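# Hang the held hanger on the rack rail by its hook

## Task

The left gripper starts out holding a hanger: get it hanging from the rail by its hook, with every other hanger still on the rail at the end. The rack is free-standing, so it must stay upright where it is; any more than a slight tilt ends the scene as a failure. The result must hold up by itself without the robot supporting it, and the gripper must release the hanger and back away at the end.

## Robot and tools

Robot: two 6-joint arms, left_arm and right_arm, each with a parallel two-finger gripper. Base positions in the scene frame: left_arm at (-0.047, +0.314, 0) m, yaw about +0.19 rad (quat_wxyz +0.995,0,0,+0.097); right_arm at (-0.016, -0.328, 0) m, yaw about -0.05 rad. In the scene frame the origin sits on the tabletop midway between the arms, +z is up, +x runs out across the table, and left_arm is on the +y side. The names left and right refer to the arms, not to image sides.

Tools.
execute_actions takes "actions", a list holding either nothing, one action, or one wait, plus an optional "pictures" boolean (images come by default). An empty list just reports the current state. An action is {"rows": [...], "steps": n} with n from 1 to 15 (default 15); each control step lasts 1/30 s and uses one row, and if rows run out the final row keeps being applied. A wait is {"steps": n} with n up to 300; it sends nothing and returns once n steps have passed since the previous result, counting your reply time. A refused call moves nothing.

Each row is one flat list of 14 numbers covering both arms, always all 14: left_arm waist, shoulder, elbow, wrist pitch, wrist yaw, wrist roll, gripper opening, then the same seven for right_arm. The six joint values are absolute target angles in radians, in the same form as the Joint positions block prints them (joint space, not Cartesian). Stated ranges per arm: waist -2.618 to 3.054, shoulder 0.000 to 3.142, elbow 0.000 to 3.142, wrist pitch -1.571 to 1.571, wrist yaw -1.571 to 1.571, wrist roll -2.094 to 2.094. The real stops may differ from these by up to 0.036 rad. A target more than 0.036 rad beyond a stated end, and farther out than the joint's current angle, gets the whole call refused; a target beyond the real stop is clipped, and the result may say "joint sent to its limit" (possibly about an earlier, still-running move). The gripper value is an absolute command on a scale from -1 (closed) to +1 (fully open); pads meet near -0.94, and each mm of object width adds about 0.0208. Sending a value below the object's width reading squeezes harder, up to roughly 50-62 N per pad. Keep resending the closing value to keep a grip.

Motion limits: each step, a joint's target is held within a fixed lead of its measured angle (waist 0.202, shoulder 0.258, elbow 0.238, wrist pitch 0.573, wrist yaw and roll 0.522 rad), and targets are scaled back if they would shift the gripper more than 70 mm from where it is, so big moves need several actions. Friction can leave a joint up to about 0.031 rad off target, and tiny changes may not move it. Between calls the arms keep heading to the last row sent until they settle or a step is HELD.

zoom_image: {"camera": name, "region": [x0, y0, x1, y1]} in pixels of that camera's latest image, top-left origin, box at most 504x504. Cameras (all 504x504): cam_head_left, cam_head_right, cam_high, cam_low, cam_left_wrist, cam_right_wrist.
read_manual: returns only the URDF licence texts (section "licences"); it does not move anything.


Reading results. The state line gives, per arm, end_effector_position (metres, scene frame) and end_effector_quat_wxyz; this point lies between the finger pads about 1 cm back from the tips, and may be somewhat off at long reach. Fingers extend along the gripper's +z and close along its y. Joint positions lists six angles (rad) plus the opening in metres (0.093 fully open to 0.000 closed; on a gripped rigid object it can sit up to ~12 mm below its width). Joint velocities give the rates. grip_measured is the motor position on the -1..+1 scale, with a fixed per-gripper error of about ±0.02; it says little about contact. Joint torques are total drive outputs with offsets and noise, not pure load. "joint command not followed" means a clearance check altered or blocked joint targets; HELD marks steps where a row was not (fully) sent. MOTOR HOT appears from 75 °C; OVER-TEMPERATURE FAULT means an arm was stopped (at 90 °C for 10 s, at 100 °C it goes limp and falls), so avoid long loaded holds.

Suggested order: look, locate the rail and hook in the images, move the left arm so the hook sits above the rail, lower until it catches, open the gripper, then withdraw upward and away without brushing the rack.

Avoid: tipping or shoving the rack, dislodging other hangers, dropping the hanger off the rail or the table, knocking anything off the table, letting the arms collide or press on each other, and jerky or forceful motions. Loose objects may occasionally get a small external push.

Each tool is called after "Call:" as name([rows], argument=value, ...), one row to a line, values as JSON.

## Session

Call:
execute_actions(actions=[])

Scene clock: 0.00 s of 4000.00 s.
left_arm: end_effector_position=(+0.2774, -0.0241, +0.3901) grip_measured=-0.828 end_effector_quat_wxyz=(+0.585, +0.123, +0.796, -0.092) | right_arm: end_effector_position=(+0.3553, -0.3405, +0.3970) grip_measured=+1.000 end_effector_quat_wxyz=(+0.702, +0.013, +0.712, -0.008)
Joint positions: left_arm=[-1.229  1.619  1.75  -0.526 -0.687 -0.262  0.005] | right_arm=[ 0.011  1.032  1.034 -0.017 -0.011  0.007  0.093]
Joint velocities: left_arm=[ 0.007  0.002 -0.002 -0.051 -0.051  0.007 -0.   ] | right_arm=[-0.012 -0.017 -0.007 -0.022 -0.051 -0.022  0.   ]
Joint torques (N m, as the arm reports them, + toward a larger angle): no reading
Motor temperatures (°C, as the motors report them): left_arm=[25 29 31 44 23 24] | right_arm=[23 27 34 33 26 23]

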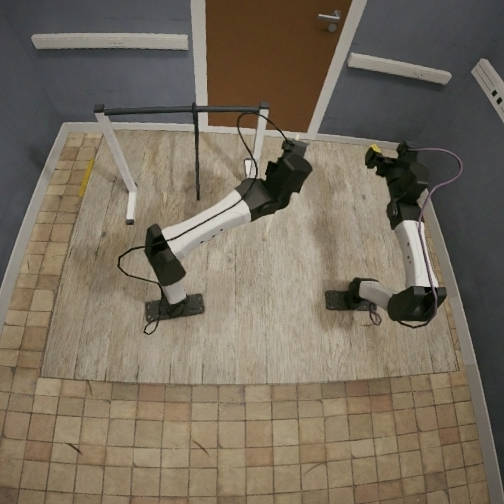

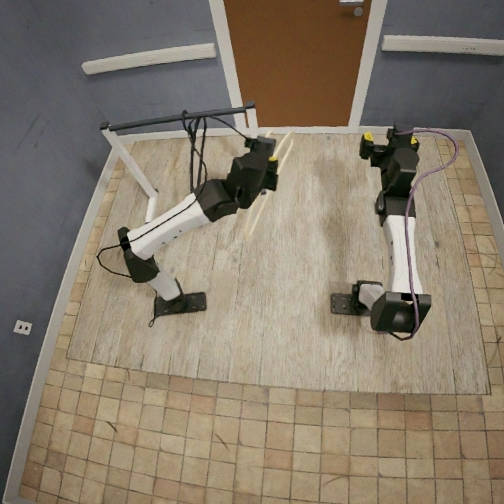

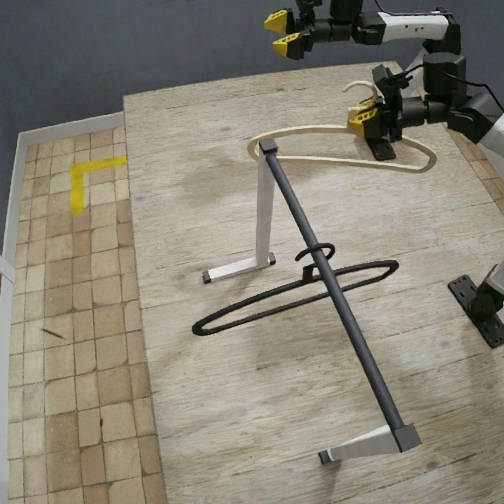

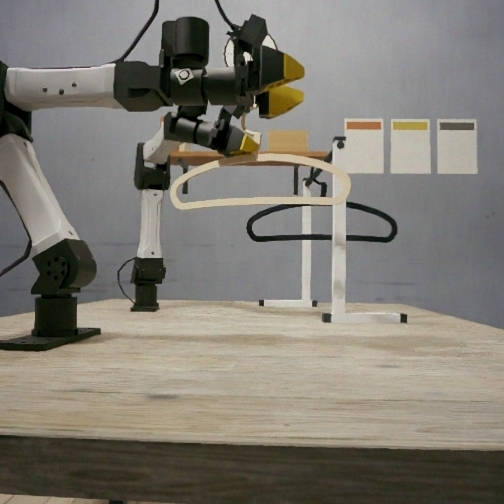

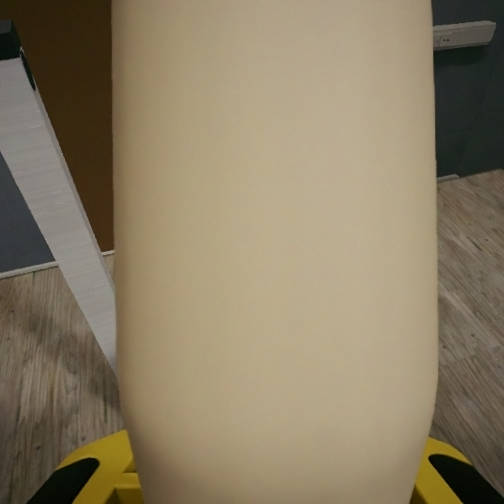

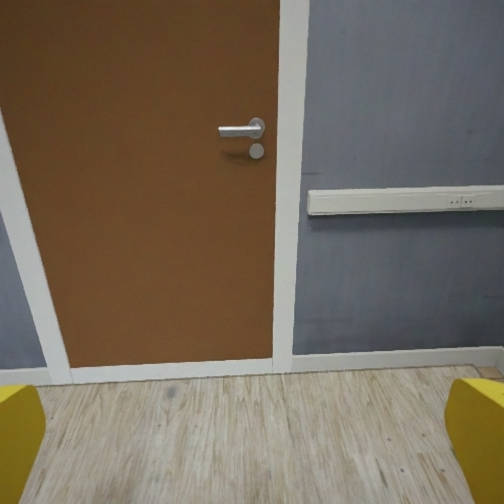

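Call:
execute_actions([
  {"rows":[[-1.229,1.615,1.75,-0.529,-0.684,-0.261,-1,0.011,1.032,1.034,-0.017,-0.011,0.007,1],[-1.229,1.606,1.748,-0.536,-0.675,-0.257,-1,0.011,1.032,1.034,-0.017,-0.011,0.007,1],[-1.229,1.590,1.746,-0.547,-0.66,-0.252,-1,0.011,1.032,1.034,-0.017,-0.011,0.007,1],[-1.229,1.569,1.743,-0.563,-0.64,-0.244,-1,0.011,1.032,1.034,-0.017,-0.011,0.007,1],[-1.229,1.543,1.740,-0.581,-0.616,-0.235,-1,0.011,1.032,1.034,-0.017,-0.011,0.007,1],[-1.229,1.513,1.736,-0.603,-0.587,-0.224,-1,0.011,1.032,1.034,-0.017,-0.011,0.007,1],[-1.229,1.480,1.732,-0.627,-0.556,-0.212,-1,0.011,1.032,1.034,-0.017,-0.011,0.007,1],[-1.229,1.442,1.727,-0.654,-0.521,-0.199,-1,0.011,1.032,1.034,-0.017,-0.011,0.007,1],[-1.229,1.404,1.722,-0.682,-0.484,-0.185,-1,0.011,1.032,1.034,-0.017,-0.011,0.007,1],[-1.229,1.362,1.717,-0.713,-0.445,-0.17,-1,0.011,1.032,1.034,-0.017,-0.011,0.007,1],[-1.223,1.320,1.711,-0.743,-0.405,-0.155,-1,0.011,1.032,1.034,-0.017,-0.011,0.007,1],[-1.211,1.276,1.705,-0.775,-0.364,-0.139,-1,0.011,1.032,1.034,-0.017,-0.011,0.007,1],[-1.193,1.232,1.700,-0.807,-0.323,-0.123,-1,0.011,1.032,1.034,-0.017,-0.011,0.007,1],[-1.168,1.188,1.694,-0.839,-0.282,-0.107,-1,0.011,1.032,1.034,-0.017,-0.011,0.007,1],[-1.137,1.146,1.688,-0.869,-0.242,-0.092,-1,0.011,1.032,1.034,-0.017,-0.011,0.007,1]],"steps":15},
], pictures=false)

Call:
execute_actions([
  {"rows":[[-1.100,1.104,1.683,-0.900,-0.203,-0.077,-1,0.011,1.032,1.034,-0.017,-0.011,0.007,1],[-1.058,1.066,1.678,-0.928,-0.166,-0.063,-1,0.011,1.032,1.034,-0.017,-0.011,0.007,1],[-1.017,1.028,1.673,-0.955,-0.131,-0.05,-1,0.011,1.032,1.034,-0.017,-0.011,0.007,1],[-0.975,0.995,1.669,-0.979,-0.1,-0.038,-1,0.011,1.032,1.034,-0.017,-0.011,0.007,1],[-0.934,0.965,1.665,-1.001,-0.071,-0.027,-1,0.011,1.032,1.034,-0.017,-0.011,0.007,1],[-0.892,0.939,1.662,-1.019,-0.047,-0.016,-1,0.011,1.032,1.034,-0.017,-0.011,0.007,1],[-0.850,0.918,1.659,-1.035,-0.027,-0.006,-1,0.011,1.032,1.034,-0.017,-0.011,0.007,1],[-0.809,0.902,1.657,-1.046,-0.012,0.002,-1,0.011,1.032,1.034,-0.017,-0.011,0.007,1],[-0.767,0.893,1.655,-1.053,-0.003,0.008,-1,0.011,1.032,1.034,-0.017,-0.011,0.007,1],[-0.726,0.889,1.655,-1.055,0,0.01,-1,0.011,1.032,1.034,-0.017,-0.011,0.007,1],[-0.684,0.889,1.655,-1.055,0,0.01,-1,0.011,1.032,1.034,-0.017,-0.011,0.007,1],[-0.642,0.889,1.655,-1.055,0,0.01,-1,0.011,1.032,1.034,-0.017,-0.011,0.007,1],[-0.601,0.889,1.655,-1.055,0,0.01,-1,0.011,1.032,1.034,-0.017,-0.011,0.007,1],[-0.559,0.889,1.655,-1.055,0,0.01,-1,0.011,1.032,1.034,-0.017,-0.011,0.007,1],[-0.518,0.889,1.655,-1.055,0,0.01,-1,0.011,1.032,1.034,-0.017,-0.011,0.007,1]],"steps":15},
], pictures=false)

Call:
execute_actions([
  {"rows":[[-0.476,0.889,1.655,-1.055,0,0.01,-1,0.011,1.032,1.034,-0.017,-0.011,0.007,1],[-0.434,0.889,1.655,-1.055,0,0.01,-1,0.011,1.032,1.034,-0.017,-0.011,0.007,1],[-0.393,0.889,1.655,-1.055,0,0.01,-1,0.011,1.032,1.034,-0.017,-0.011,0.007,1],[-0.351,0.889,1.655,-1.055,0,0.01,-1,0.011,1.032,1.034,-0.017,-0.011,0.007,1],[-0.310,0.889,1.655,-1.055,0,0.01,-1,0.011,1.032,1.034,-0.017,-0.011,0.007,1],[-0.268,0.889,1.655,-1.055,0,0.01,-1,0.011,1.032,1.034,-0.017,-0.011,0.007,1],[-0.226,0.889,1.655,-1.055,0,0.01,-1,0.011,1.032,1.034,-0.017,-0.011,0.007,1],[-0.185,0.889,1.655,-1.055,0,0.01,-1,0.011,1.032,1.034,-0.017,-0.011,0.007,1],[-0.144,0.889,1.655,-1.055,0,0.01,-1,0.011,1.032,1.034,-0.017,-0.011,0.007,1],[-0.107,0.889,1.655,-1.055,0,0.01,-1,0.011,1.032,1.034,-0.017,-0.011,0.007,1],[-0.076,0.889,1.655,-1.055,0,0.01,-1,0.011,1.032,1.034,-0.017,-0.011,0.007,1],[-0.051,0.889,1.655,-1.055,0,0.01,-1,0.011,1.032,1.034,-0.017,-0.011,0.007,1],[-0.033,0.889,1.655,-1.05,0,0.01,-1,0.011,1.032,1.034,-0.017,-0.011,0.007,1],[-0.021,0.889,1.655,-1.04,0,0.01,-1,0.011,1.032,1.034,-0.017,-0.011,0.007,1],[-0.015,0.889,1.655,-1.025,0,0.01,-1,0.011,1.032,1.034,-0.017,-0.011,0.007,1]],"steps":15},
])

Call:
execute_actions([
  {"rows":[[-0.015,0.885,1.645,-1.005,0,0.01,-1,0.011,1.032,1.034,-0.017,-0.011,0.007,1],[-0.015,0.878,1.628,-0.985,0,0.01,-1,0.011,1.032,1.034,-0.017,-0.011,0.007,1],[-0.015,0.868,1.603,-0.962,0,0.01,-1,0.011,1.032,1.034,-0.017,-0.011,0.007,1],[-0.015,0.856,1.571,-0.938,0,0.01,-1,0.011,1.032,1.034,-0.017,-0.011,0.007,1],[-0.015,0.843,1.533,-0.912,0,0.01,-1,0.011,1.032,1.034,-0.017,-0.011,0.007,1],[-0.015,0.830,1.493,-0.885,0,0.01,-1,0.011,1.032,1.034,-0.017,-0.011,0.007,1],[-0.015,0.817,1.453,-0.857,0,0.01,-1,0.011,1.032,1.034,-0.017,-0.011,0.007,1],[-0.015,0.805,1.413,-0.828,0,0.01,-1,0.011,1.032,1.034,-0.017,-0.011,0.007,1],[-0.015,0.794,1.373,-0.799,0,0.01,-1,0.011,1.032,1.034,-0.017,-0.011,0.007,1],[-0.015,0.785,1.333,-0.768,0,0.01,-1,0.011,1.032,1.034,-0.017,-0.011,0.007,1],[-0.015,0.778,1.295,-0.737,0,0.01,-1,0.011,1.032,1.034,-0.017,-0.011,0.007,1],[-0.015,0.775,1.260,-0.705,0,0.01,-1,0.011,1.032,1.034,-0.017,-0.011,0.007,1],[-0.015,0.776,1.228,-0.672,0,0.01,-1,0.011,1.032,1.034,-0.017,-0.011,0.007,1],[-0.015,0.782,1.200,-0.638,0,0.01,-1,0.011,1.032,1.034,-0.017,-0.011,0.007,1],[-0.015,0.794,1.177,-0.603,0,0.01,-1,0.011,1.032,1.034,-0.017,-0.011,0.007,1]],"steps":15},
], pictures=false)

Call:
execute_actions([
  {"rows":[[-0.015,0.812,1.160,-0.570,0,0.01,-1,0.011,1.032,1.034,-0.017,-0.011,0.007,1],[-0.015,0.836,1.148,-0.537,0,0.01,-1,0.011,1.032,1.034,-0.017,-0.011,0.007,1],[-0.015,0.864,1.142,-0.504,0,0.01,-1,0.011,1.032,1.034,-0.017,-0.011,0.007,1],[-0.015,0.895,1.140,-0.472,0,0.01,-1,0.011,1.032,1.034,-0.017,-0.011,0.007,1],[-0.015,0.928,1.143,-0.442,0,0.01,-1,0.011,1.032,1.034,-0.017,-0.011,0.007,1],[-0.015,0.961,1.149,-0.414,0,0.01,-1,0.011,1.032,1.034,-0.017,-0.011,0.007,1],[-0.015,0.994,1.157,-0.389,0,0.01,-1,0.011,1.032,1.034,-0.017,-0.011,0.007,1],[-0.015,1.026,1.166,-0.366,0,0.01,-1,0.011,1.032,1.034,-0.017,-0.011,0.007,1],[-0.015,1.056,1.175,-0.346,0,0.01,-1,0.011,1.032,1.034,-0.017,-0.011,0.007,1],[-0.015,1.084,1.184,-0.328,0,0.01,-1,0.011,1.032,1.034,-0.017,-0.011,0.007,1],[-0.015,1.109,1.192,-0.313,0,0.01,-1,0.011,1.032,1.034,-0.017,-0.011,0.007,1],[-0.015,1.130,1.199,-0.301,0,0.01,-1,0.011,1.032,1.034,-0.017,-0.011,0.007,1],[-0.015,1.147,1.205,-0.292,0,0.01,-1,0.011,1.032,1.034,-0.017,-0.011,0.007,1],[-0.015,1.158,1.209,-0.287,0,0.01,-1,0.011,1.032,1.034,-0.017,-0.011,0.007,1],[-0.015,1.163,1.211,-0.285,0,0.01,-1,0.011,1.032,1.034,-0.017,-0.011,0.007,1]],"steps":15},
], pictures=false)

Call:
execute_actions([
  {"steps":14},
])

Call:
zoom_image(camera="cam_low", region=[240, 130, 360, 230])

Scene clock: 91.17 s of 4000.00 s.
left_arm: end_effector_position=(+0.1945, +0.0545, +0.4576) grip_measured=-0.970 end_effector_quat_wxyz=(+0.571, +0.219, +0.768, -0.190) | right_arm: end_effector_position=(+0.3553, -0.3405, +0.3970) grip_measured=+1.000 end_effector_quat_wxyz=(+0.702, +0.013, +0.712, -0.008)
Joint positions: left_arm=[-1.192  1.248  1.707 -0.761 -0.383 -0.159  0.   ] | right_arm=[ 0.011  1.032  1.034 -0.017 -0.011  0.007  0.093]
Joint velocities: left_arm=[ 0.657 -1.453 -0.022 -0.725  1.004  0.418  0.   ] | right_arm=[-0.002 -0.017 -0.012 -0.007  0.022  0.007  0.   ]
Joint torques (N m, as the arm reports them, + toward a larger angle): left_arm=[ 1.01 -5.5   5.76  2.12 -0.32  0.09] | right_arm=[-0.49 -2.54  9.46  2.33 -0.08  0.  ]
Motor temperatures (°C, as the motors report them): left_arm=[25 38 40 52 23 24] | right_arm=[23 28 41 40 26 23]
Steps of this call (steps 1 to 90: nothing new was sent; then 87.67 s passed at rest; steps 91 to 105: all 15 steps of this action). Readings (joint positions):
91: left_arm=[-1.229 1.619 1.750 -0.530 -0.686 -0.262] | right_arm=[0.011 1.032 1.034 -0.017 -0.011 0.007]
92: left_arm=[-1.229 1.619 1.750 -0.531 -0.685 -0.262] | right_arm=[0.011 1.032 1.034 -0.017 -0.011 0.007]
94: left_arm=[-1.229 1.617 1.750 -0.541 -0.674 -0.261] | right_arm=[0.011 1.032 1.034 -0.017 -0.011 0.007]
98: left_arm=[-1.229 1.554 1.729 -0.600 -0.607 -0.240] | right_arm=[0.011 1.032 1.034 -0.017 -0.011 0.007]
105: the state above

Scene clock: 91.67 s of 4000.00 s.
left_arm: end_effector_position=(+0.1564, +0.2336, +0.4700) grip_measured=-0.970 end_effector_quat_wxyz=(+0.598, +0.144, +0.781, -0.112) | right_arm: end_effector_position=(+0.3553, -0.3405, +0.3970) grip_measured=+1.000 end_effector_quat_wxyz=(+0.702, +0.013, +0.712, -0.008)
Joint positions: left_arm=[-0.593  0.887  1.668 -1.045 -0.032 -0.011  0.   ] | right_arm=[ 0.011  1.032  1.034 -0.017 -0.011  0.007  0.093]
Joint velocities: left_arm=[ 1.194  0.007 -0.095 -0.154  0.11  -0.022  0.   ] | right_arm=[-0.027 -0.017  0.017  0.037  0.007 -0.022  0.   ]
Joint torques (N m, as the arm reports them, + toward a larger angle): left_arm=[0.   1.55 5.03 2.5  0.02 0.1 ] | right_arm=[-0.52 -2.56  9.44  2.34 -0.08 -0.01]
Motor temperatures (°C, as the motors report them): left_arm=[25 38 40 52 23 24] | right_arm=[23 28 41 40 26 23]
Steps of this call (steps 1 to 15: all 15 steps of this action). Readings (joint positions):
1: left_arm=[-1.164 1.198 1.706 -0.785 -0.347 -0.145] | right_arm=[0.011 1.032 1.034 -0.017 -0.011 0.007]
2: left_arm=[-1.129 1.149 1.704 -0.810 -0.312 -0.131] | right_arm=[0.011 1.032 1.034 -0.017 -0.011 0.007]
4: left_arm=[-1.047 1.060 1.700 -0.860 -0.248 -0.104] | right_arm=[0.011 1.032 1.034 -0.017 -0.011 0.007]
8: left_arm=[-0.882 0.930 1.687 -0.958 -0.133 -0.055] | right_arm=[0.011 1.032 1.034 -0.017 -0.011 0.007]
15: the state above

Scene clock: 92.17 s of 4000.00 s.
left_arm: end_effector_position=(+0.1682, +0.3477, +0.4632) grip_measured=-0.970 end_effector_quat_wxyz=(+0.595, -0.063, +0.800, +0.048) | right_arm: end_effector_position=(+0.3553, -0.3405, +0.3970) grip_measured=+1.000 end_effector_quat_wxyz=(+0.702, +0.013, +0.712, -0.008)
Joint positions: left_arm=[-0.043  0.887  1.663 -1.067 -0.007 -0.     0.   ] | right_arm=[ 0.011  1.032  1.034 -0.017 -0.011  0.007  0.093]
Joint velocities: left_arm=[ 0.344  0.007  0.007 -0.037 -0.037 -0.051  0.   ] | right_arm=[ 0.012  0.002 -0.022  0.007  0.066  0.051  0.   ]
Joint torques (N m, as the arm reports them, + toward a larger angle): left_arm=[0.1  1.58 4.77 2.69 0.04 0.09] | right_arm=[-0.5  -2.61  9.42  2.34 -0.07  0.  ]
Motor temperatures (°C, as the motors report them): left_arm=[25 38 40 52 23 24] | right_arm=[23 28 41 40 26 23]
Steps of this call (steps 1 to 15: all 15 steps of this action). Readings (joint positions):
1: left_arm=[-0.552 0.887 1.665 -1.052 -0.026 -0.009] | right_arm=[0.011 1.032 1.034 -0.017 -0.011 0.007]
2: left_arm=[-0.510 0.887 1.664 -1.057 -0.022 -0.007] | right_arm=[0.011 1.032 1.034 -0.017 -0.011 0.007]
4: left_arm=[-0.426 0.887 1.663 -1.063 -0.016 -0.005] | right_arm=[0.011 1.032 1.034 -0.017 -0.011 0.007]
8: left_arm=[-0.260 0.887 1.663 -1.066 -0.008 -0.002] | right_arm=[0.011 1.032 1.034 -0.017 -0.011 0.007]
15: the state above

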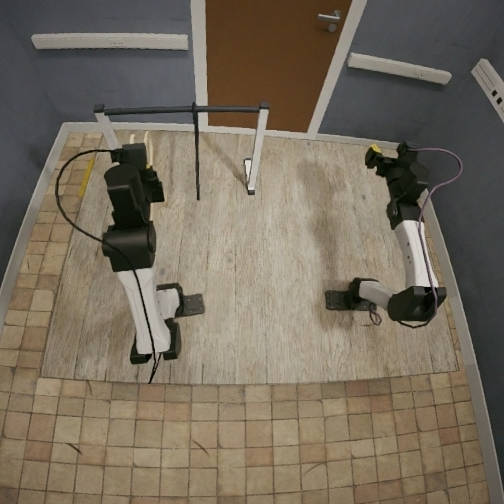

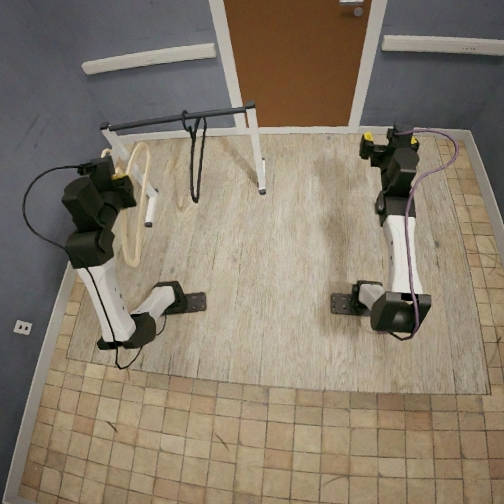

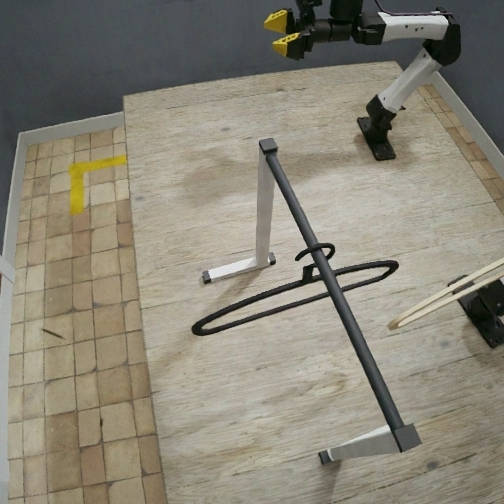

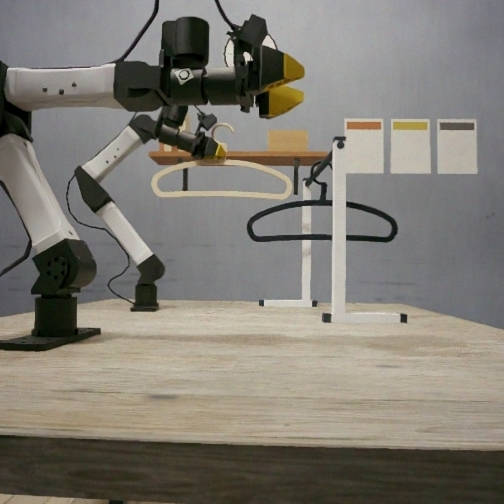

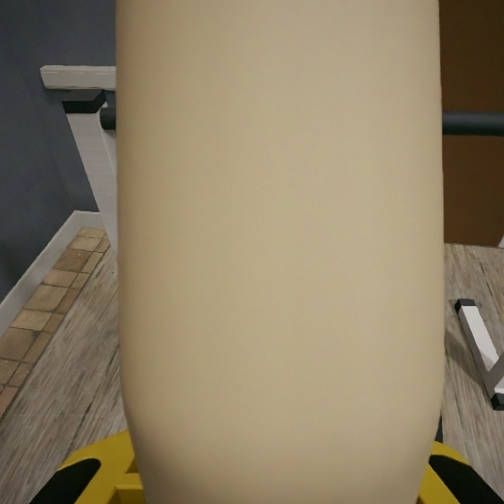

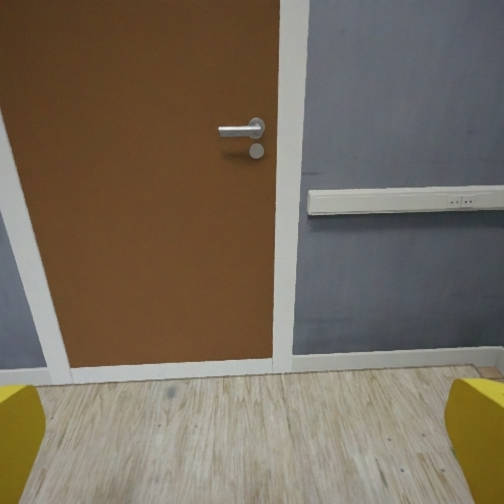

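Scene clock: 92.67 s of 4000.00 s.
left_arm: end_effector_position=(+0.2103, +0.3587, +0.3776) grip_measured=-0.970 end_effector_quat_wxyz=(+0.574, -0.070, +0.814, +0.051) | right_arm: end_effector_position=(+0.3553, -0.3405, +0.3970) grip_measured=+1.000 end_effector_quat_wxyz=(+0.702, +0.013, +0.712, -0.008)
Joint positions: left_arm=[-0.026  0.798  1.228 -0.774 -0.007 -0.     0.   ] | right_arm=[ 0.011  1.032  1.034 -0.017 -0.011  0.007  0.093]
Joint velocities: left_arm=[-0.007  0.002 -0.872  0.725  0.037 -0.007  0.   ] | right_arm=[ 0.012  0.022 -0.012 -0.022 -0.022  0.037  0.   ]
Joint torques (N m, as the arm reports them, + toward a larger angle): left_arm=[ 0.63 -0.12  7.65  2.7   0.04  0.09] | right_arm=[-0.5  -2.44  9.41  2.3  -0.08 -0.01]
Motor temperatures (°C, as the motors report them): left_arm=[25 38 40 52 23 24] | right_arm=[23 28 41 40 26 23]
Steps of this call (steps 1 to 15: all 15 steps of this action). Readings (joint positions):
1: left_arm=[-0.034 0.887 1.662 -1.064 -0.007 -0.000] | right_arm=[0.011 1.032 1.034 -0.017 -0.011 0.007]
2: left_arm=[-0.029 0.887 1.658 -1.057 -0.007 -0.000] | right_arm=[0.011 1.032 1.034 -0.017 -0.011 0.007]
4: left_arm=[-0.026 0.882 1.628 -1.025 -0.007 -0.000] | right_arm=[0.011 1.032 1.034 -0.017 -0.011 0.007]
8: left_arm=[-0.026 0.844 1.490 -0.944 -0.007 -0.000] | right_arm=[0.011 1.032 1.034 -0.017 -0.011 0.007]
15: the state above

Scene clock: 93.17 s of 4000.00 s.
left_arm: end_effector_position=(+0.3298, +0.3789, +0.3343) grip_measured=-0.970 end_effector_quat_wxyz=(+0.567, -0.071, +0.819, +0.050) | right_arm: end_effector_position=(+0.3553, -0.3405, +0.3970) grip_measured=+1.000 end_effector_quat_wxyz=(+0.702, +0.013, +0.712, -0.008)
Joint positions: left_arm=[-0.026  1.15   1.172 -0.382 -0.007 -0.     0.   ] | right_arm=[ 0.011  1.032  1.034 -0.017 -0.011  0.007  0.093]
Joint velocities: left_arm=[ 0.007  0.408  0.071  0.33  -0.037 -0.066  0.   ] | right_arm=[-0.012 -0.012  0.007  0.022  0.007  0.051  0.   ]
Joint torques (N m, as the arm reports them, + toward a larger angle): left_arm=[ 0.61 -5.96 12.26  2.75  0.03  0.09] | right_arm=[-0.46 -2.56  9.38  2.35 -0.08  0.02]
Motor temperatures (°C, as the motors report them): left_arm=[25 38 40 52 23 24] | right_arm=[23 28 41 40 26 23]
Steps of this call (steps 1 to 15: all 15 steps of this action). Readings (joint positions):
1: left_arm=[-0.026 0.799 1.201 -0.745 -0.007 -0.000] | right_arm=[0.011 1.032 1.034 -0.017 -0.011 0.007]
2: left_arm=[-0.026 0.803 1.179 -0.719 -0.007 -0.000] | right_arm=[0.011 1.032 1.034 -0.017 -0.011 0.007]
4: left_arm=[-0.026 0.831 1.157 -0.661 -0.007 -0.000] | right_arm=[0.011 1.032 1.034 -0.017 -0.011 0.007]
8: left_arm=[-0.026 0.951 1.155 -0.525 -0.007 -0.000] | right_arm=[0.011 1.032 1.034 -0.017 -0.011 0.007]
15: the state above

Scene clock: 93.63 s of 4000.00 s.
left_arm: end_effector_position=(+0.3378, +0.3803, +0.3487) grip_measured=-0.970 end_effector_quat_wxyz=(+0.589, -0.070, +0.803, +0.052) | right_arm: end_effector_position=(+0.3553, -0.3405, +0.3970) grip_measured=+1.000 end_effector_quat_wxyz=(+0.702, +0.013, +0.712, -0.008)
Joint positions: left_arm=[-0.026  1.166  1.188 -0.327 -0.007 -0.     0.   ] | right_arm=[ 0.011  1.032  1.034 -0.017 -0.011  0.007  0.093]
Joint velocities: left_arm=[ 0.002 -0.017 -0.007  0.007 -0.037  0.022  0.   ] | right_arm=[ 0.012 -0.012  0.007 -0.037  0.022  0.007  0.   ]
Joint torques (N m, as the arm reports them, + toward a larger angle): left_arm=[ 0.61 -5.15 11.32  2.67  0.03  0.09] | right_arm=[-0.52 -2.52  9.4   2.32 -0.08  0.01]
Motor temperatures (°C, as the motors report them): left_arm=[25 38 40 52 23 24] | right_arm=[23 28 41 40 26 23]
Steps of this call (steps 1 to 14: the robot went on to your last target). Readings (joint positions):
1: left_arm=[-0.026 1.161 1.174 -0.373 -0.007 -0.000] | right_arm=[0.011 1.032 1.034 -0.017 -0.011 0.007]
2: left_arm=[-0.026 1.166 1.175 -0.365 -0.007 -0.000] | right_arm=[0.011 1.032 1.034 -0.017 -0.011 0.007]
4: left_arm=[-0.026 1.166 1.178 -0.355 -0.007 -0.000] | right_arm=[0.011 1.032 1.034 -0.017 -0.011 0.007]
8: left_arm=[-0.026 1.166 1.187 -0.334 -0.007 -0.000] | right_arm=[0.011 1.032 1.034 -0.017 -0.011 0.007]
14: the state above

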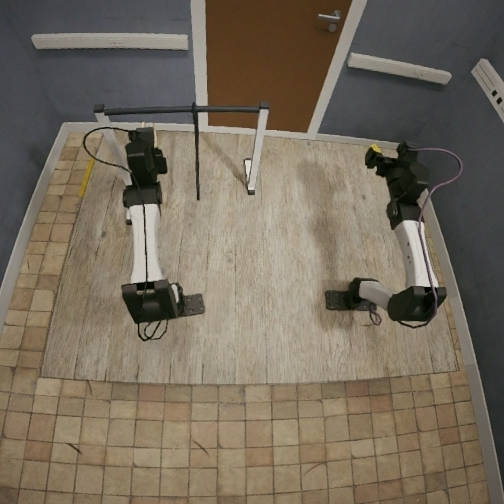

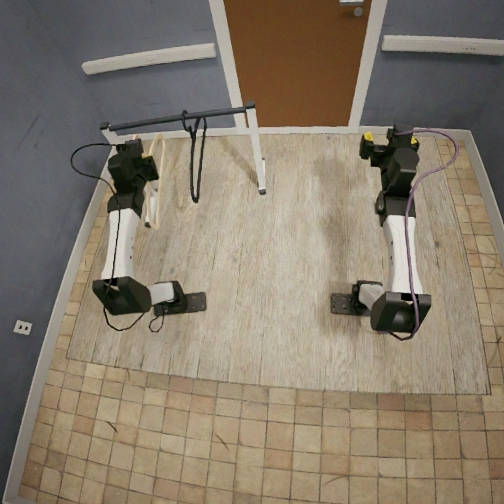

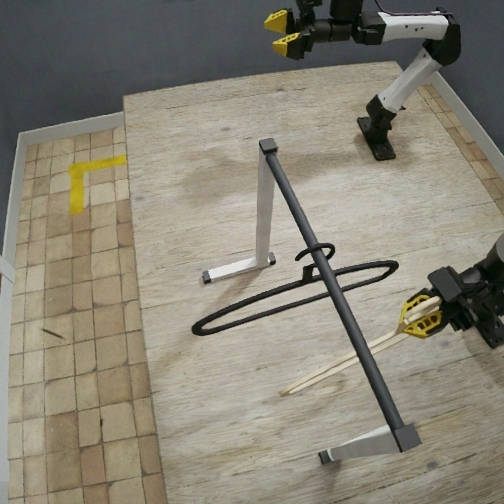

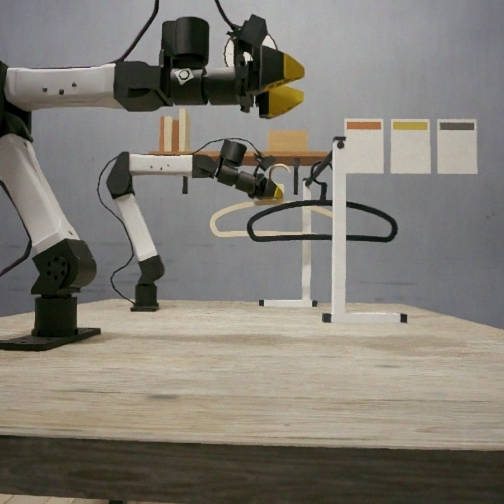

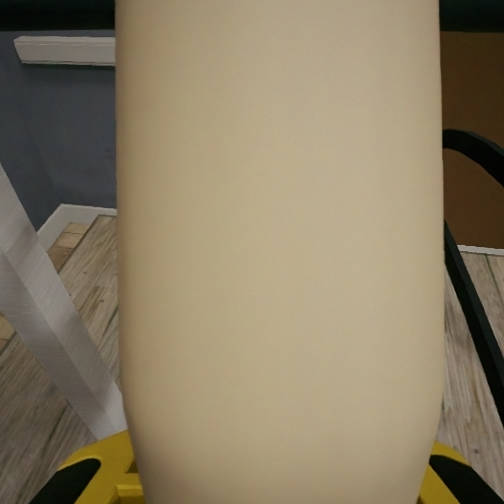

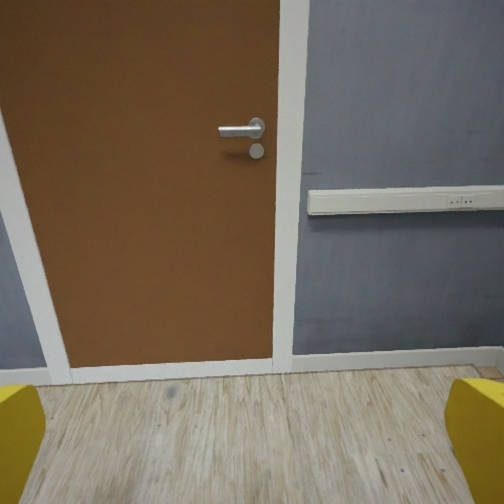

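Region (240, 130, 360, 230) of cam_low's 504x504 image, scaled by 4.200, with more detail than that image has.

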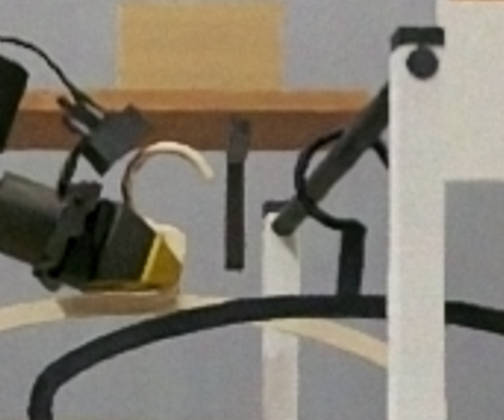

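Call:
execute_actions([
  {"rows":[[-0.015,1.168,1.216,-0.282,0,0.01,-1,0.011,1.032,1.034,-0.017,-0.011,0.007,1],[-0.015,1.177,1.224,-0.279,0,0.01,-1,0.011,1.032,1.034,-0.017,-0.011,0.007,1],[-0.015,1.189,1.234,-0.276,0,0.01,-1,0.011,1.032,1.034,-0.017,-0.011,0.007,1],[-0.015,1.204,1.246,-0.273,0,0.01,-1,0.011,1.032,1.034,-0.017,-0.011,0.007,1],[-0.015,1.220,1.260,-0.270,0,0.01,-1,0.011,1.032,1.034,-0.017,-0.011,0.007,1],[-0.015,1.237,1.274,-0.267,0,0.01,-1,0.011,1.032,1.034,-0.017,-0.011,0.007,1],[-0.015,1.254,1.289,-0.264,0,0.01,-1,0.011,1.032,1.034,-0.017,-0.011,0.007,1],[-0.015,1.271,1.304,-0.261,0,0.01,-1,0.011,1.032,1.034,-0.017,-0.011,0.007,1],[-0.015,1.288,1.318,-0.258,0,0.01,-1,0.011,1.032,1.034,-0.017,-0.011,0.007,1],[-0.015,1.304,1.332,-0.256,0,0.01,-1,0.011,1.032,1.034,-0.017,-0.011,0.007,1],[-0.015,1.319,1.345,-0.256,0,0.01,-1,0.011,1.032,1.034,-0.017,-0.011,0.007,1],[-0.015,1.333,1.357,-0.256,0,0.01,-1,0.011,1.032,1.034,-0.017,-0.011,0.007,1],[-0.015,1.344,1.367,-0.256,0,0.01,-1,0.011,1.032,1.034,-0.017,-0.011,0.007,1],[-0.015,1.352,1.374,-0.256,0,0.01,-1,0.011,1.032,1.034,-0.017,-0.011,0.007,1],[-0.015,1.357,1.378,-0.256,0,0.01,-1,0.011,1.032,1.034,-0.017,-0.011,0.007,1]],"steps":15},
], pictures=false)

Call:
execute_actions([
  {"steps":10},
])

Call:
zoom_image(camera="cam_low", region=[240, 130, 360, 230])

Call:
zoom_image(camera="cam_high", region=[320, 250, 460, 390])

Scene clock: 114.60 s of 4000.00 s.
left_arm: end_effector_position=(+0.3818, +0.3877, +0.3633) grip_measured=-0.970 end_effector_quat_wxyz=(+0.596, -0.069, +0.798, +0.053) | right_arm: end_effector_position=(+0.3553, -0.3405, +0.3970) grip_measured=+1.000 end_effector_quat_wxyz=(+0.702, +0.013, +0.712, -0.008)
Joint positions: left_arm=[-0.026  1.335  1.343 -0.295 -0.007 -0.     0.   ] | right_arm=[ 0.011  1.032  1.034 -0.017 -0.011  0.007  0.093]
Joint velocities: left_arm=[ 0.007  0.3    0.183 -0.037 -0.007  0.037  0.   ] | right_arm=[ 0.022  0.002 -0.012  0.037  0.037 -0.037  0.   ]
Joint torques (N m, as the arm reports them, + toward a larger angle): left_arm=[ 0.62 -6.56 11.53  2.67  0.03  0.09] | right_arm=[-0.6  -2.55  9.49  2.33 -0.09 -0.01]
Motor temperatures (°C, as the motors report them): left_arm=[25 35 45 56 23 24] | right_arm=[23 28 42 40 26 23]
Steps of this call (steps 1 to 30: the robot went on to your last target; steps 31 to 100: nothing new was sent; then 17.13 s passed at rest; steps 101 to 115: all 15 steps of this action). Readings (joint positions):
101: left_arm=[-0.026 1.166 1.188 -0.325 -0.007 -0.000] | right_arm=[0.011 1.032 1.034 -0.017 -0.011 0.007]
102: left_arm=[-0.026 1.166 1.189 -0.325 -0.007 -0.000] | right_arm=[0.011 1.032 1.034 -0.017 -0.011 0.007]
104: left_arm=[-0.026 1.173 1.201 -0.325 -0.007 -0.000] | right_arm=[0.011 1.032 1.034 -0.017 -0.011 0.007]
108: left_arm=[-0.026 1.224 1.259 -0.312 -0.007 -0.000] | right_arm=[0.011 1.032 1.034 -0.017 -0.011 0.007]
115: the state above

Scene clock: 114.93 s of 4000.00 s.
left_arm: end_effector_position=(+0.3860, +0.3884, +0.3594) grip_measured=-0.970 end_effector_quat_wxyz=(+0.592, -0.069, +0.801, +0.053) | right_arm: end_effector_position=(+0.3553, -0.3405, +0.3970) grip_measured=+1.000 end_effector_quat_wxyz=(+0.702, +0.013, +0.712, -0.008)
Joint positions: left_arm=[-0.026  1.352  1.348 -0.293 -0.007 -0.     0.   ] | right_arm=[ 0.011  1.032  1.034 -0.017 -0.011  0.007  0.093]
Joint velocities: left_arm=[ 0.002 -0.012  0.017  0.037 -0.007 -0.037  0.   ] | right_arm=[ 0.012 -0.002 -0.002  0.022 -0.051  0.022  0.   ]
Joint torques (N m, as the arm reports them, + toward a larger angle): left_arm=[ 0.62 -6.5  11.96  2.65  0.03  0.09] | right_arm=[-0.52 -2.55  9.46  2.31 -0.07  0.  ]
Motor temperatures (°C, as the motors report them): left_arm=[25 35 45 56 23 24] | right_arm=[23 28 42 40 26 23]
Steps of this call (steps 1 to 10: the robot went on to your last target). Readings (joint positions):
1: left_arm=[-0.026 1.344 1.347 -0.294 -0.007 -0.000] | right_arm=[0.011 1.032 1.034 -0.017 -0.011 0.007]
2: left_arm=[-0.026 1.349 1.348 -0.294 -0.007 -0.000] | right_arm=[0.011 1.032 1.034 -0.017 -0.011 0.007]
4: left_arm=[-0.026 1.352 1.348 -0.294 -0.007 -0.000] | right_arm=[0.011 1.032 1.034 -0.017 -0.011 0.007]
8: left_arm=[-0.026 1.352 1.348 -0.293 -0.007 -0.000] | right_arm=[0.011 1.032 1.034 -0.017 -0.011 0.007]
10: the state above

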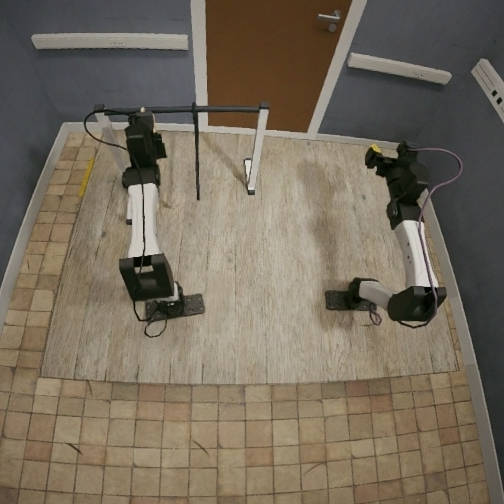

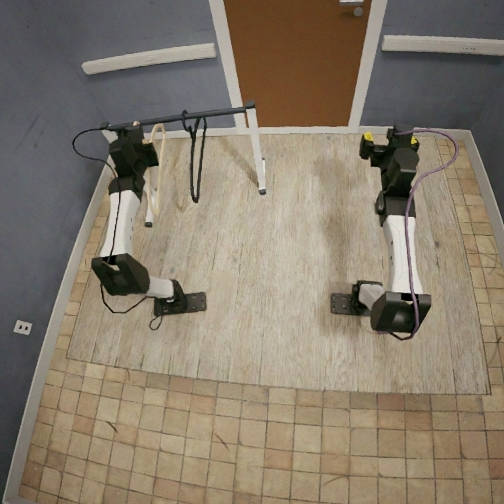

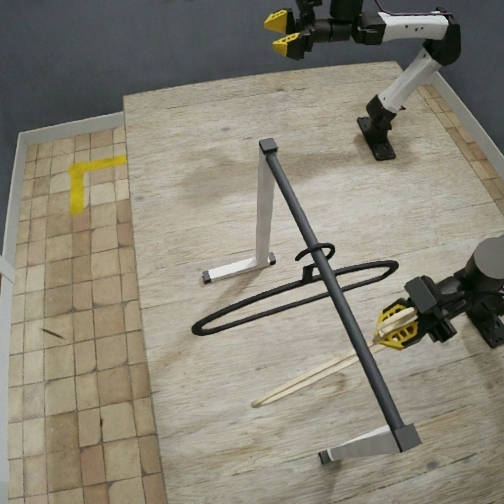

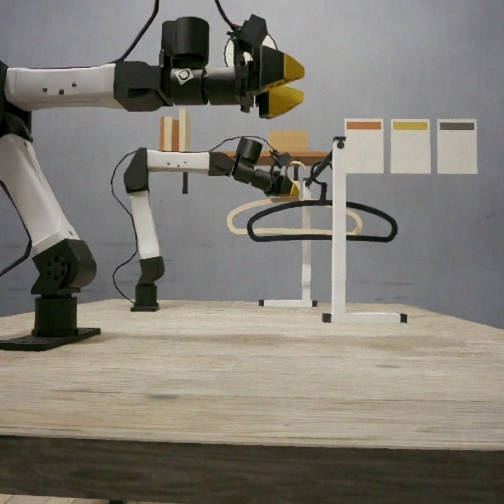

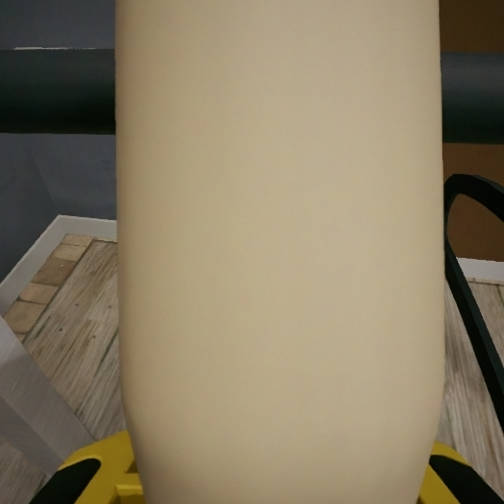

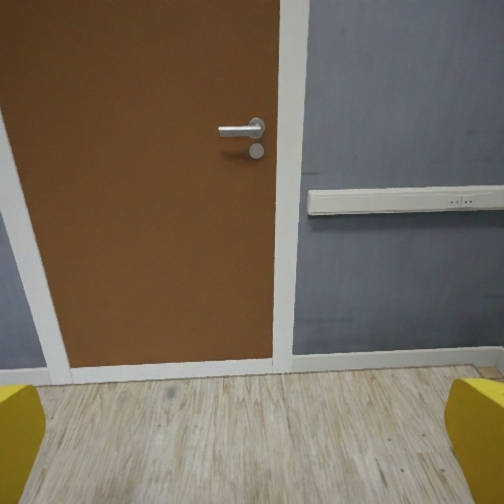

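Region (240, 130, 360, 230) of cam_low's 504x504 image, scaled by 4.200, with more detail than that image has.

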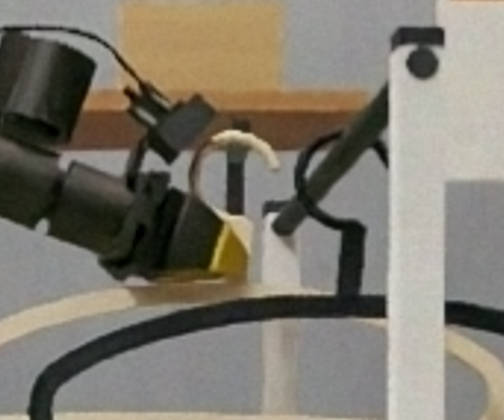

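Region (320, 250, 460, 390) of cam_high's 504x504 image, scaled by 3.600, with more detail than that image has.

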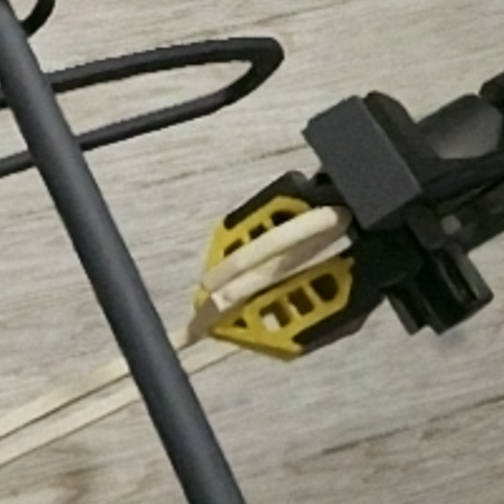

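Call:
execute_actions([
  {"rows":[[-0.015,1.363,1.379,-0.254,0,0.01,-1,0.011,1.032,1.034,-0.017,-0.011,0.007,1],[-0.015,1.371,1.382,-0.252,0,0.01,-1,0.011,1.032,1.034,-0.017,-0.011,0.007,1],[-0.015,1.380,1.387,-0.250,0,0.01,-1,0.011,1.032,1.034,-0.017,-0.011,0.007,1],[-0.015,1.390,1.394,-0.247,0,0.01,-1,0.011,1.032,1.034,-0.017,-0.011,0.007,1],[-0.015,1.401,1.402,-0.244,0,0.01,-1,0.011,1.032,1.034,-0.017,-0.011,0.007,1],[-0.015,1.412,1.410,-0.241,0,0.01,-1,0.011,1.032,1.034,-0.017,-0.011,0.007,1],[-0.015,1.423,1.418,-0.238,0,0.01,-1,0.011,1.032,1.034,-0.017,-0.011,0.007,1],[-0.015,1.434,1.427,-0.235,0,0.01,-1,0.011,1.032,1.034,-0.017,-0.011,0.007,1],[-0.015,1.445,1.436,-0.232,0,0.01,-1,0.011,1.032,1.034,-0.017,-0.011,0.007,1],[-0.015,1.456,1.445,-0.230,0,0.01,-1,0.011,1.032,1.034,-0.017,-0.011,0.007,1],[-0.015,1.467,1.454,-0.228,0,0.01,-1,0.011,1.032,1.034,-0.017,-0.011,0.007,1],[-0.015,1.478,1.463,-0.226,0,0.01,-1,0.011,1.032,1.034,-0.017,-0.011,0.007,1],[-0.015,1.489,1.472,-0.224,0,0.01,-1,0.011,1.032,1.034,-0.017,-0.011,0.007,1],[-0.015,1.500,1.481,-0.222,0,0.01,-1,0.011,1.032,1.034,-0.017,-0.011,0.007,1],[-0.015,1.511,1.490,-0.220,0,0.01,-1,0.011,1.032,1.034,-0.017,-0.011,0.007,1]],"steps":15},
], pictures=false)

Call:
execute_actions([
  {"rows":[[-0.015,1.521,1.498,-0.218,0,0.01,-1,0.011,1.032,1.034,-0.017,-0.011,0.007,1],[-0.015,1.530,1.505,-0.217,0,0.01,-1,0.011,1.032,1.034,-0.017,-0.011,0.007,1],[-0.015,1.538,1.511,-0.216,0,0.01,-1,0.011,1.032,1.034,-0.017,-0.011,0.007,1],[-0.015,1.544,1.515,-0.215,0,0.01,-1,0.011,1.032,1.034,-0.017,-0.011,0.007,1],[-0.015,1.548,1.518,-0.215,0,0.01,-1,0.011,1.032,1.034,-0.017,-0.011,0.007,1]],"steps":12},
])

Call:
zoom_image(camera="cam_low", region=[240, 130, 360, 230])

Call:
zoom_image(camera="cam_high", region=[320, 250, 460, 390])

Scene clock: 142.67 s of 4000.00 s.
left_arm: end_effector_position=(+0.4209, +0.3943, +0.3561) grip_measured=-0.970 end_effector_quat_wxyz=(+0.590, -0.069, +0.803, +0.052) | right_arm: end_effector_position=(+0.3553, -0.3405, +0.3970) grip_measured=+1.000 end_effector_quat_wxyz=(+0.702, +0.013, +0.712, -0.008)
Joint positions: left_arm=[-0.026  1.483  1.45  -0.269 -0.007 -0.     0.   ] | right_arm=[ 0.011  1.032  1.034 -0.017 -0.011  0.007  0.093]
Joint velocities: left_arm=[-0.012  0.335  0.252  0.066 -0.081 -0.037  0.   ] | right_arm=[-0.017 -0.002  0.002  0.051 -0.081 -0.022  0.   ]
Joint torques (N m, as the arm reports them, + toward a larger angle): left_arm=[ 0.61 -7.77 11.6   2.7   0.03  0.09] | right_arm=[-0.44 -2.47  9.43  2.32 -0.09 -0.02]
Motor temperatures (°C, as the motors report them): left_arm=[25 35 50 59 23 24] | right_arm=[23 28 42 41 26 23]
Steps of this call (steps 1 to 30: the robot went on to your last target; steps 31 to 100: nothing new was sent; then 23.90 s passed at rest; steps 101 to 115: all 15 steps of this action). Readings (joint positions):
101: left_arm=[-0.026 1.352 1.348 -0.293 -0.007 -0.000] | right_arm=[0.011 1.032 1.034 -0.017 -0.011 0.007]
102: left_arm=[-0.026 1.352 1.348 -0.293 -0.007 -0.000] | right_arm=[0.011 1.032 1.034 -0.017 -0.011 0.007]
104: left_arm=[-0.026 1.359 1.357 -0.293 -0.007 -0.000] | right_arm=[0.011 1.032 1.034 -0.017 -0.011 0.007]
108: left_arm=[-0.026 1.399 1.391 -0.282 -0.007 -0.000] | right_arm=[0.011 1.032 1.034 -0.017 -0.011 0.007]
115: the state above

Scene clock: 143.07 s of 4000.00 s.
left_arm: end_effector_position=(+0.4364, +0.3969, +0.3514) grip_measured=-0.970 end_effector_quat_wxyz=(+0.588, -0.070, +0.804, +0.052) | right_arm: end_effector_position=(+0.3553, -0.3405, +0.3970) grip_measured=+1.000 end_effector_quat_wxyz=(+0.702, +0.013, +0.712, -0.008)
Joint positions: left_arm=[-0.026  1.541  1.49  -0.256 -0.007 -0.     0.   ] | right_arm=[ 0.011  1.032  1.034 -0.017 -0.011  0.007  0.093]
Joint velocities: left_arm=[ 0.012  0.002 -0.002 -0.037  0.022  0.066  0.   ] | right_arm=[ 0.012 -0.012 -0.017 -0.022  0.051 -0.007  0.   ]
Joint torques (N m, as the arm reports them, + toward a larger angle): left_arm=[ 0.61 -8.71 11.98  2.63  0.03  0.09] | right_arm=[-0.56 -2.52  9.52  2.32 -0.07  0.  ]
Motor temperatures (°C, as the motors report them): left_arm=[25 35 50 59 23 24] | right_arm=[23 28 42 41 26 23]
Steps of this call (steps 1 to 12: all 12 steps of this action). Readings (joint positions):
1: left_arm=[-0.026 1.494 1.458 -0.267 -0.007 -0.000] | right_arm=[0.011 1.032 1.034 -0.017 -0.011 0.007]
2: left_arm=[-0.026 1.505 1.466 -0.266 -0.007 -0.000] | right_arm=[0.011 1.032 1.034 -0.017 -0.011 0.007]
4: left_arm=[-0.026 1.523 1.480 -0.262 -0.007 -0.000] | right_arm=[0.011 1.032 1.034 -0.017 -0.011 0.007]
8: left_arm=[-0.026 1.540 1.490 -0.258 -0.007 -0.000] | right_arm=[0.011 1.032 1.034 -0.017 -0.011 0.007]
12: the state above

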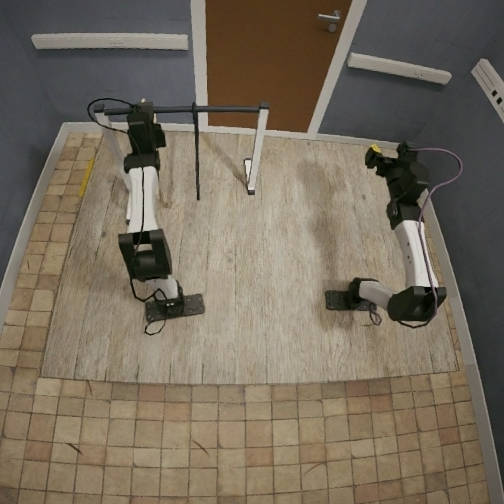

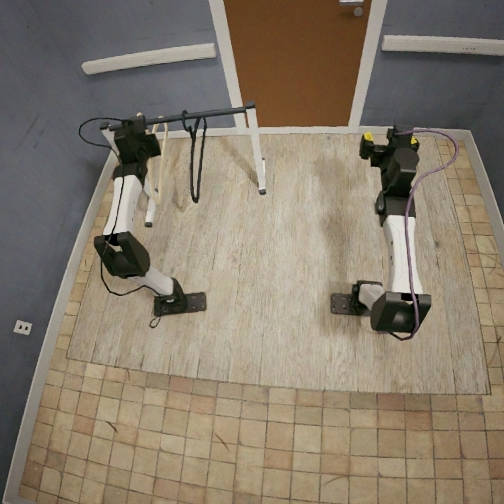

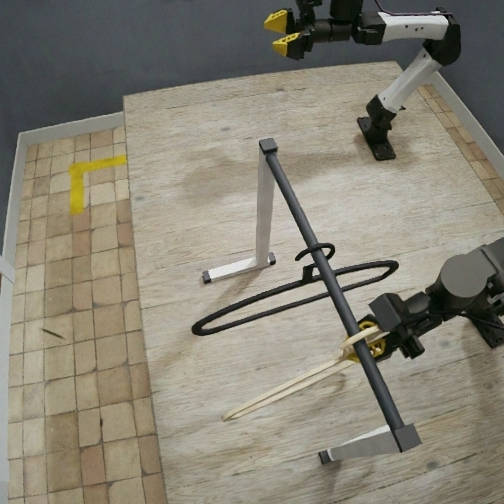

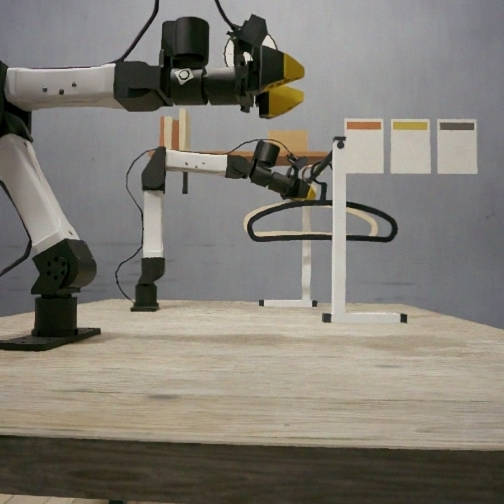

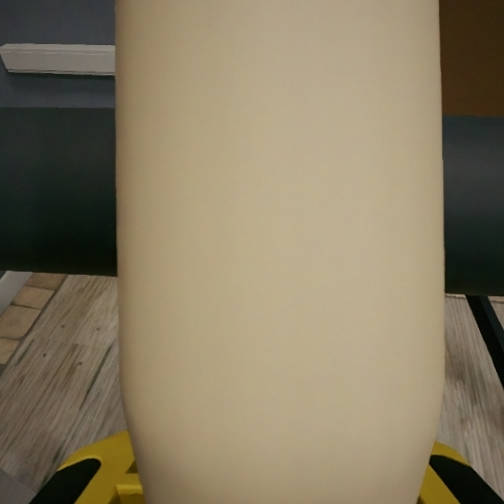

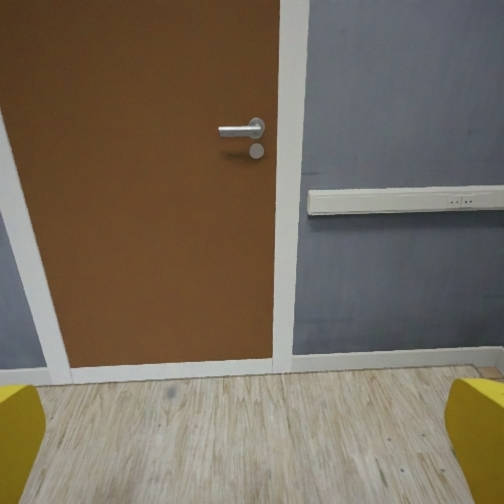

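Region (240, 130, 360, 230) of cam_low's 504x504 image, scaled by 4.200, with more detail than that image has.

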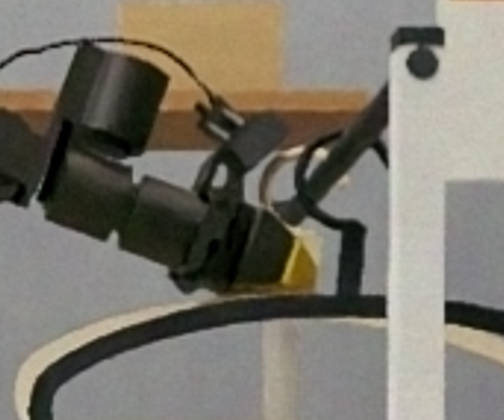

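Region (320, 250, 460, 390) of cam_high's 504x504 image, scaled by 3.600, with more detail than that image has.

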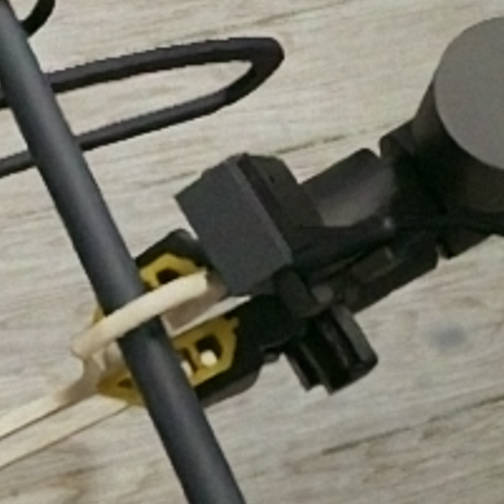

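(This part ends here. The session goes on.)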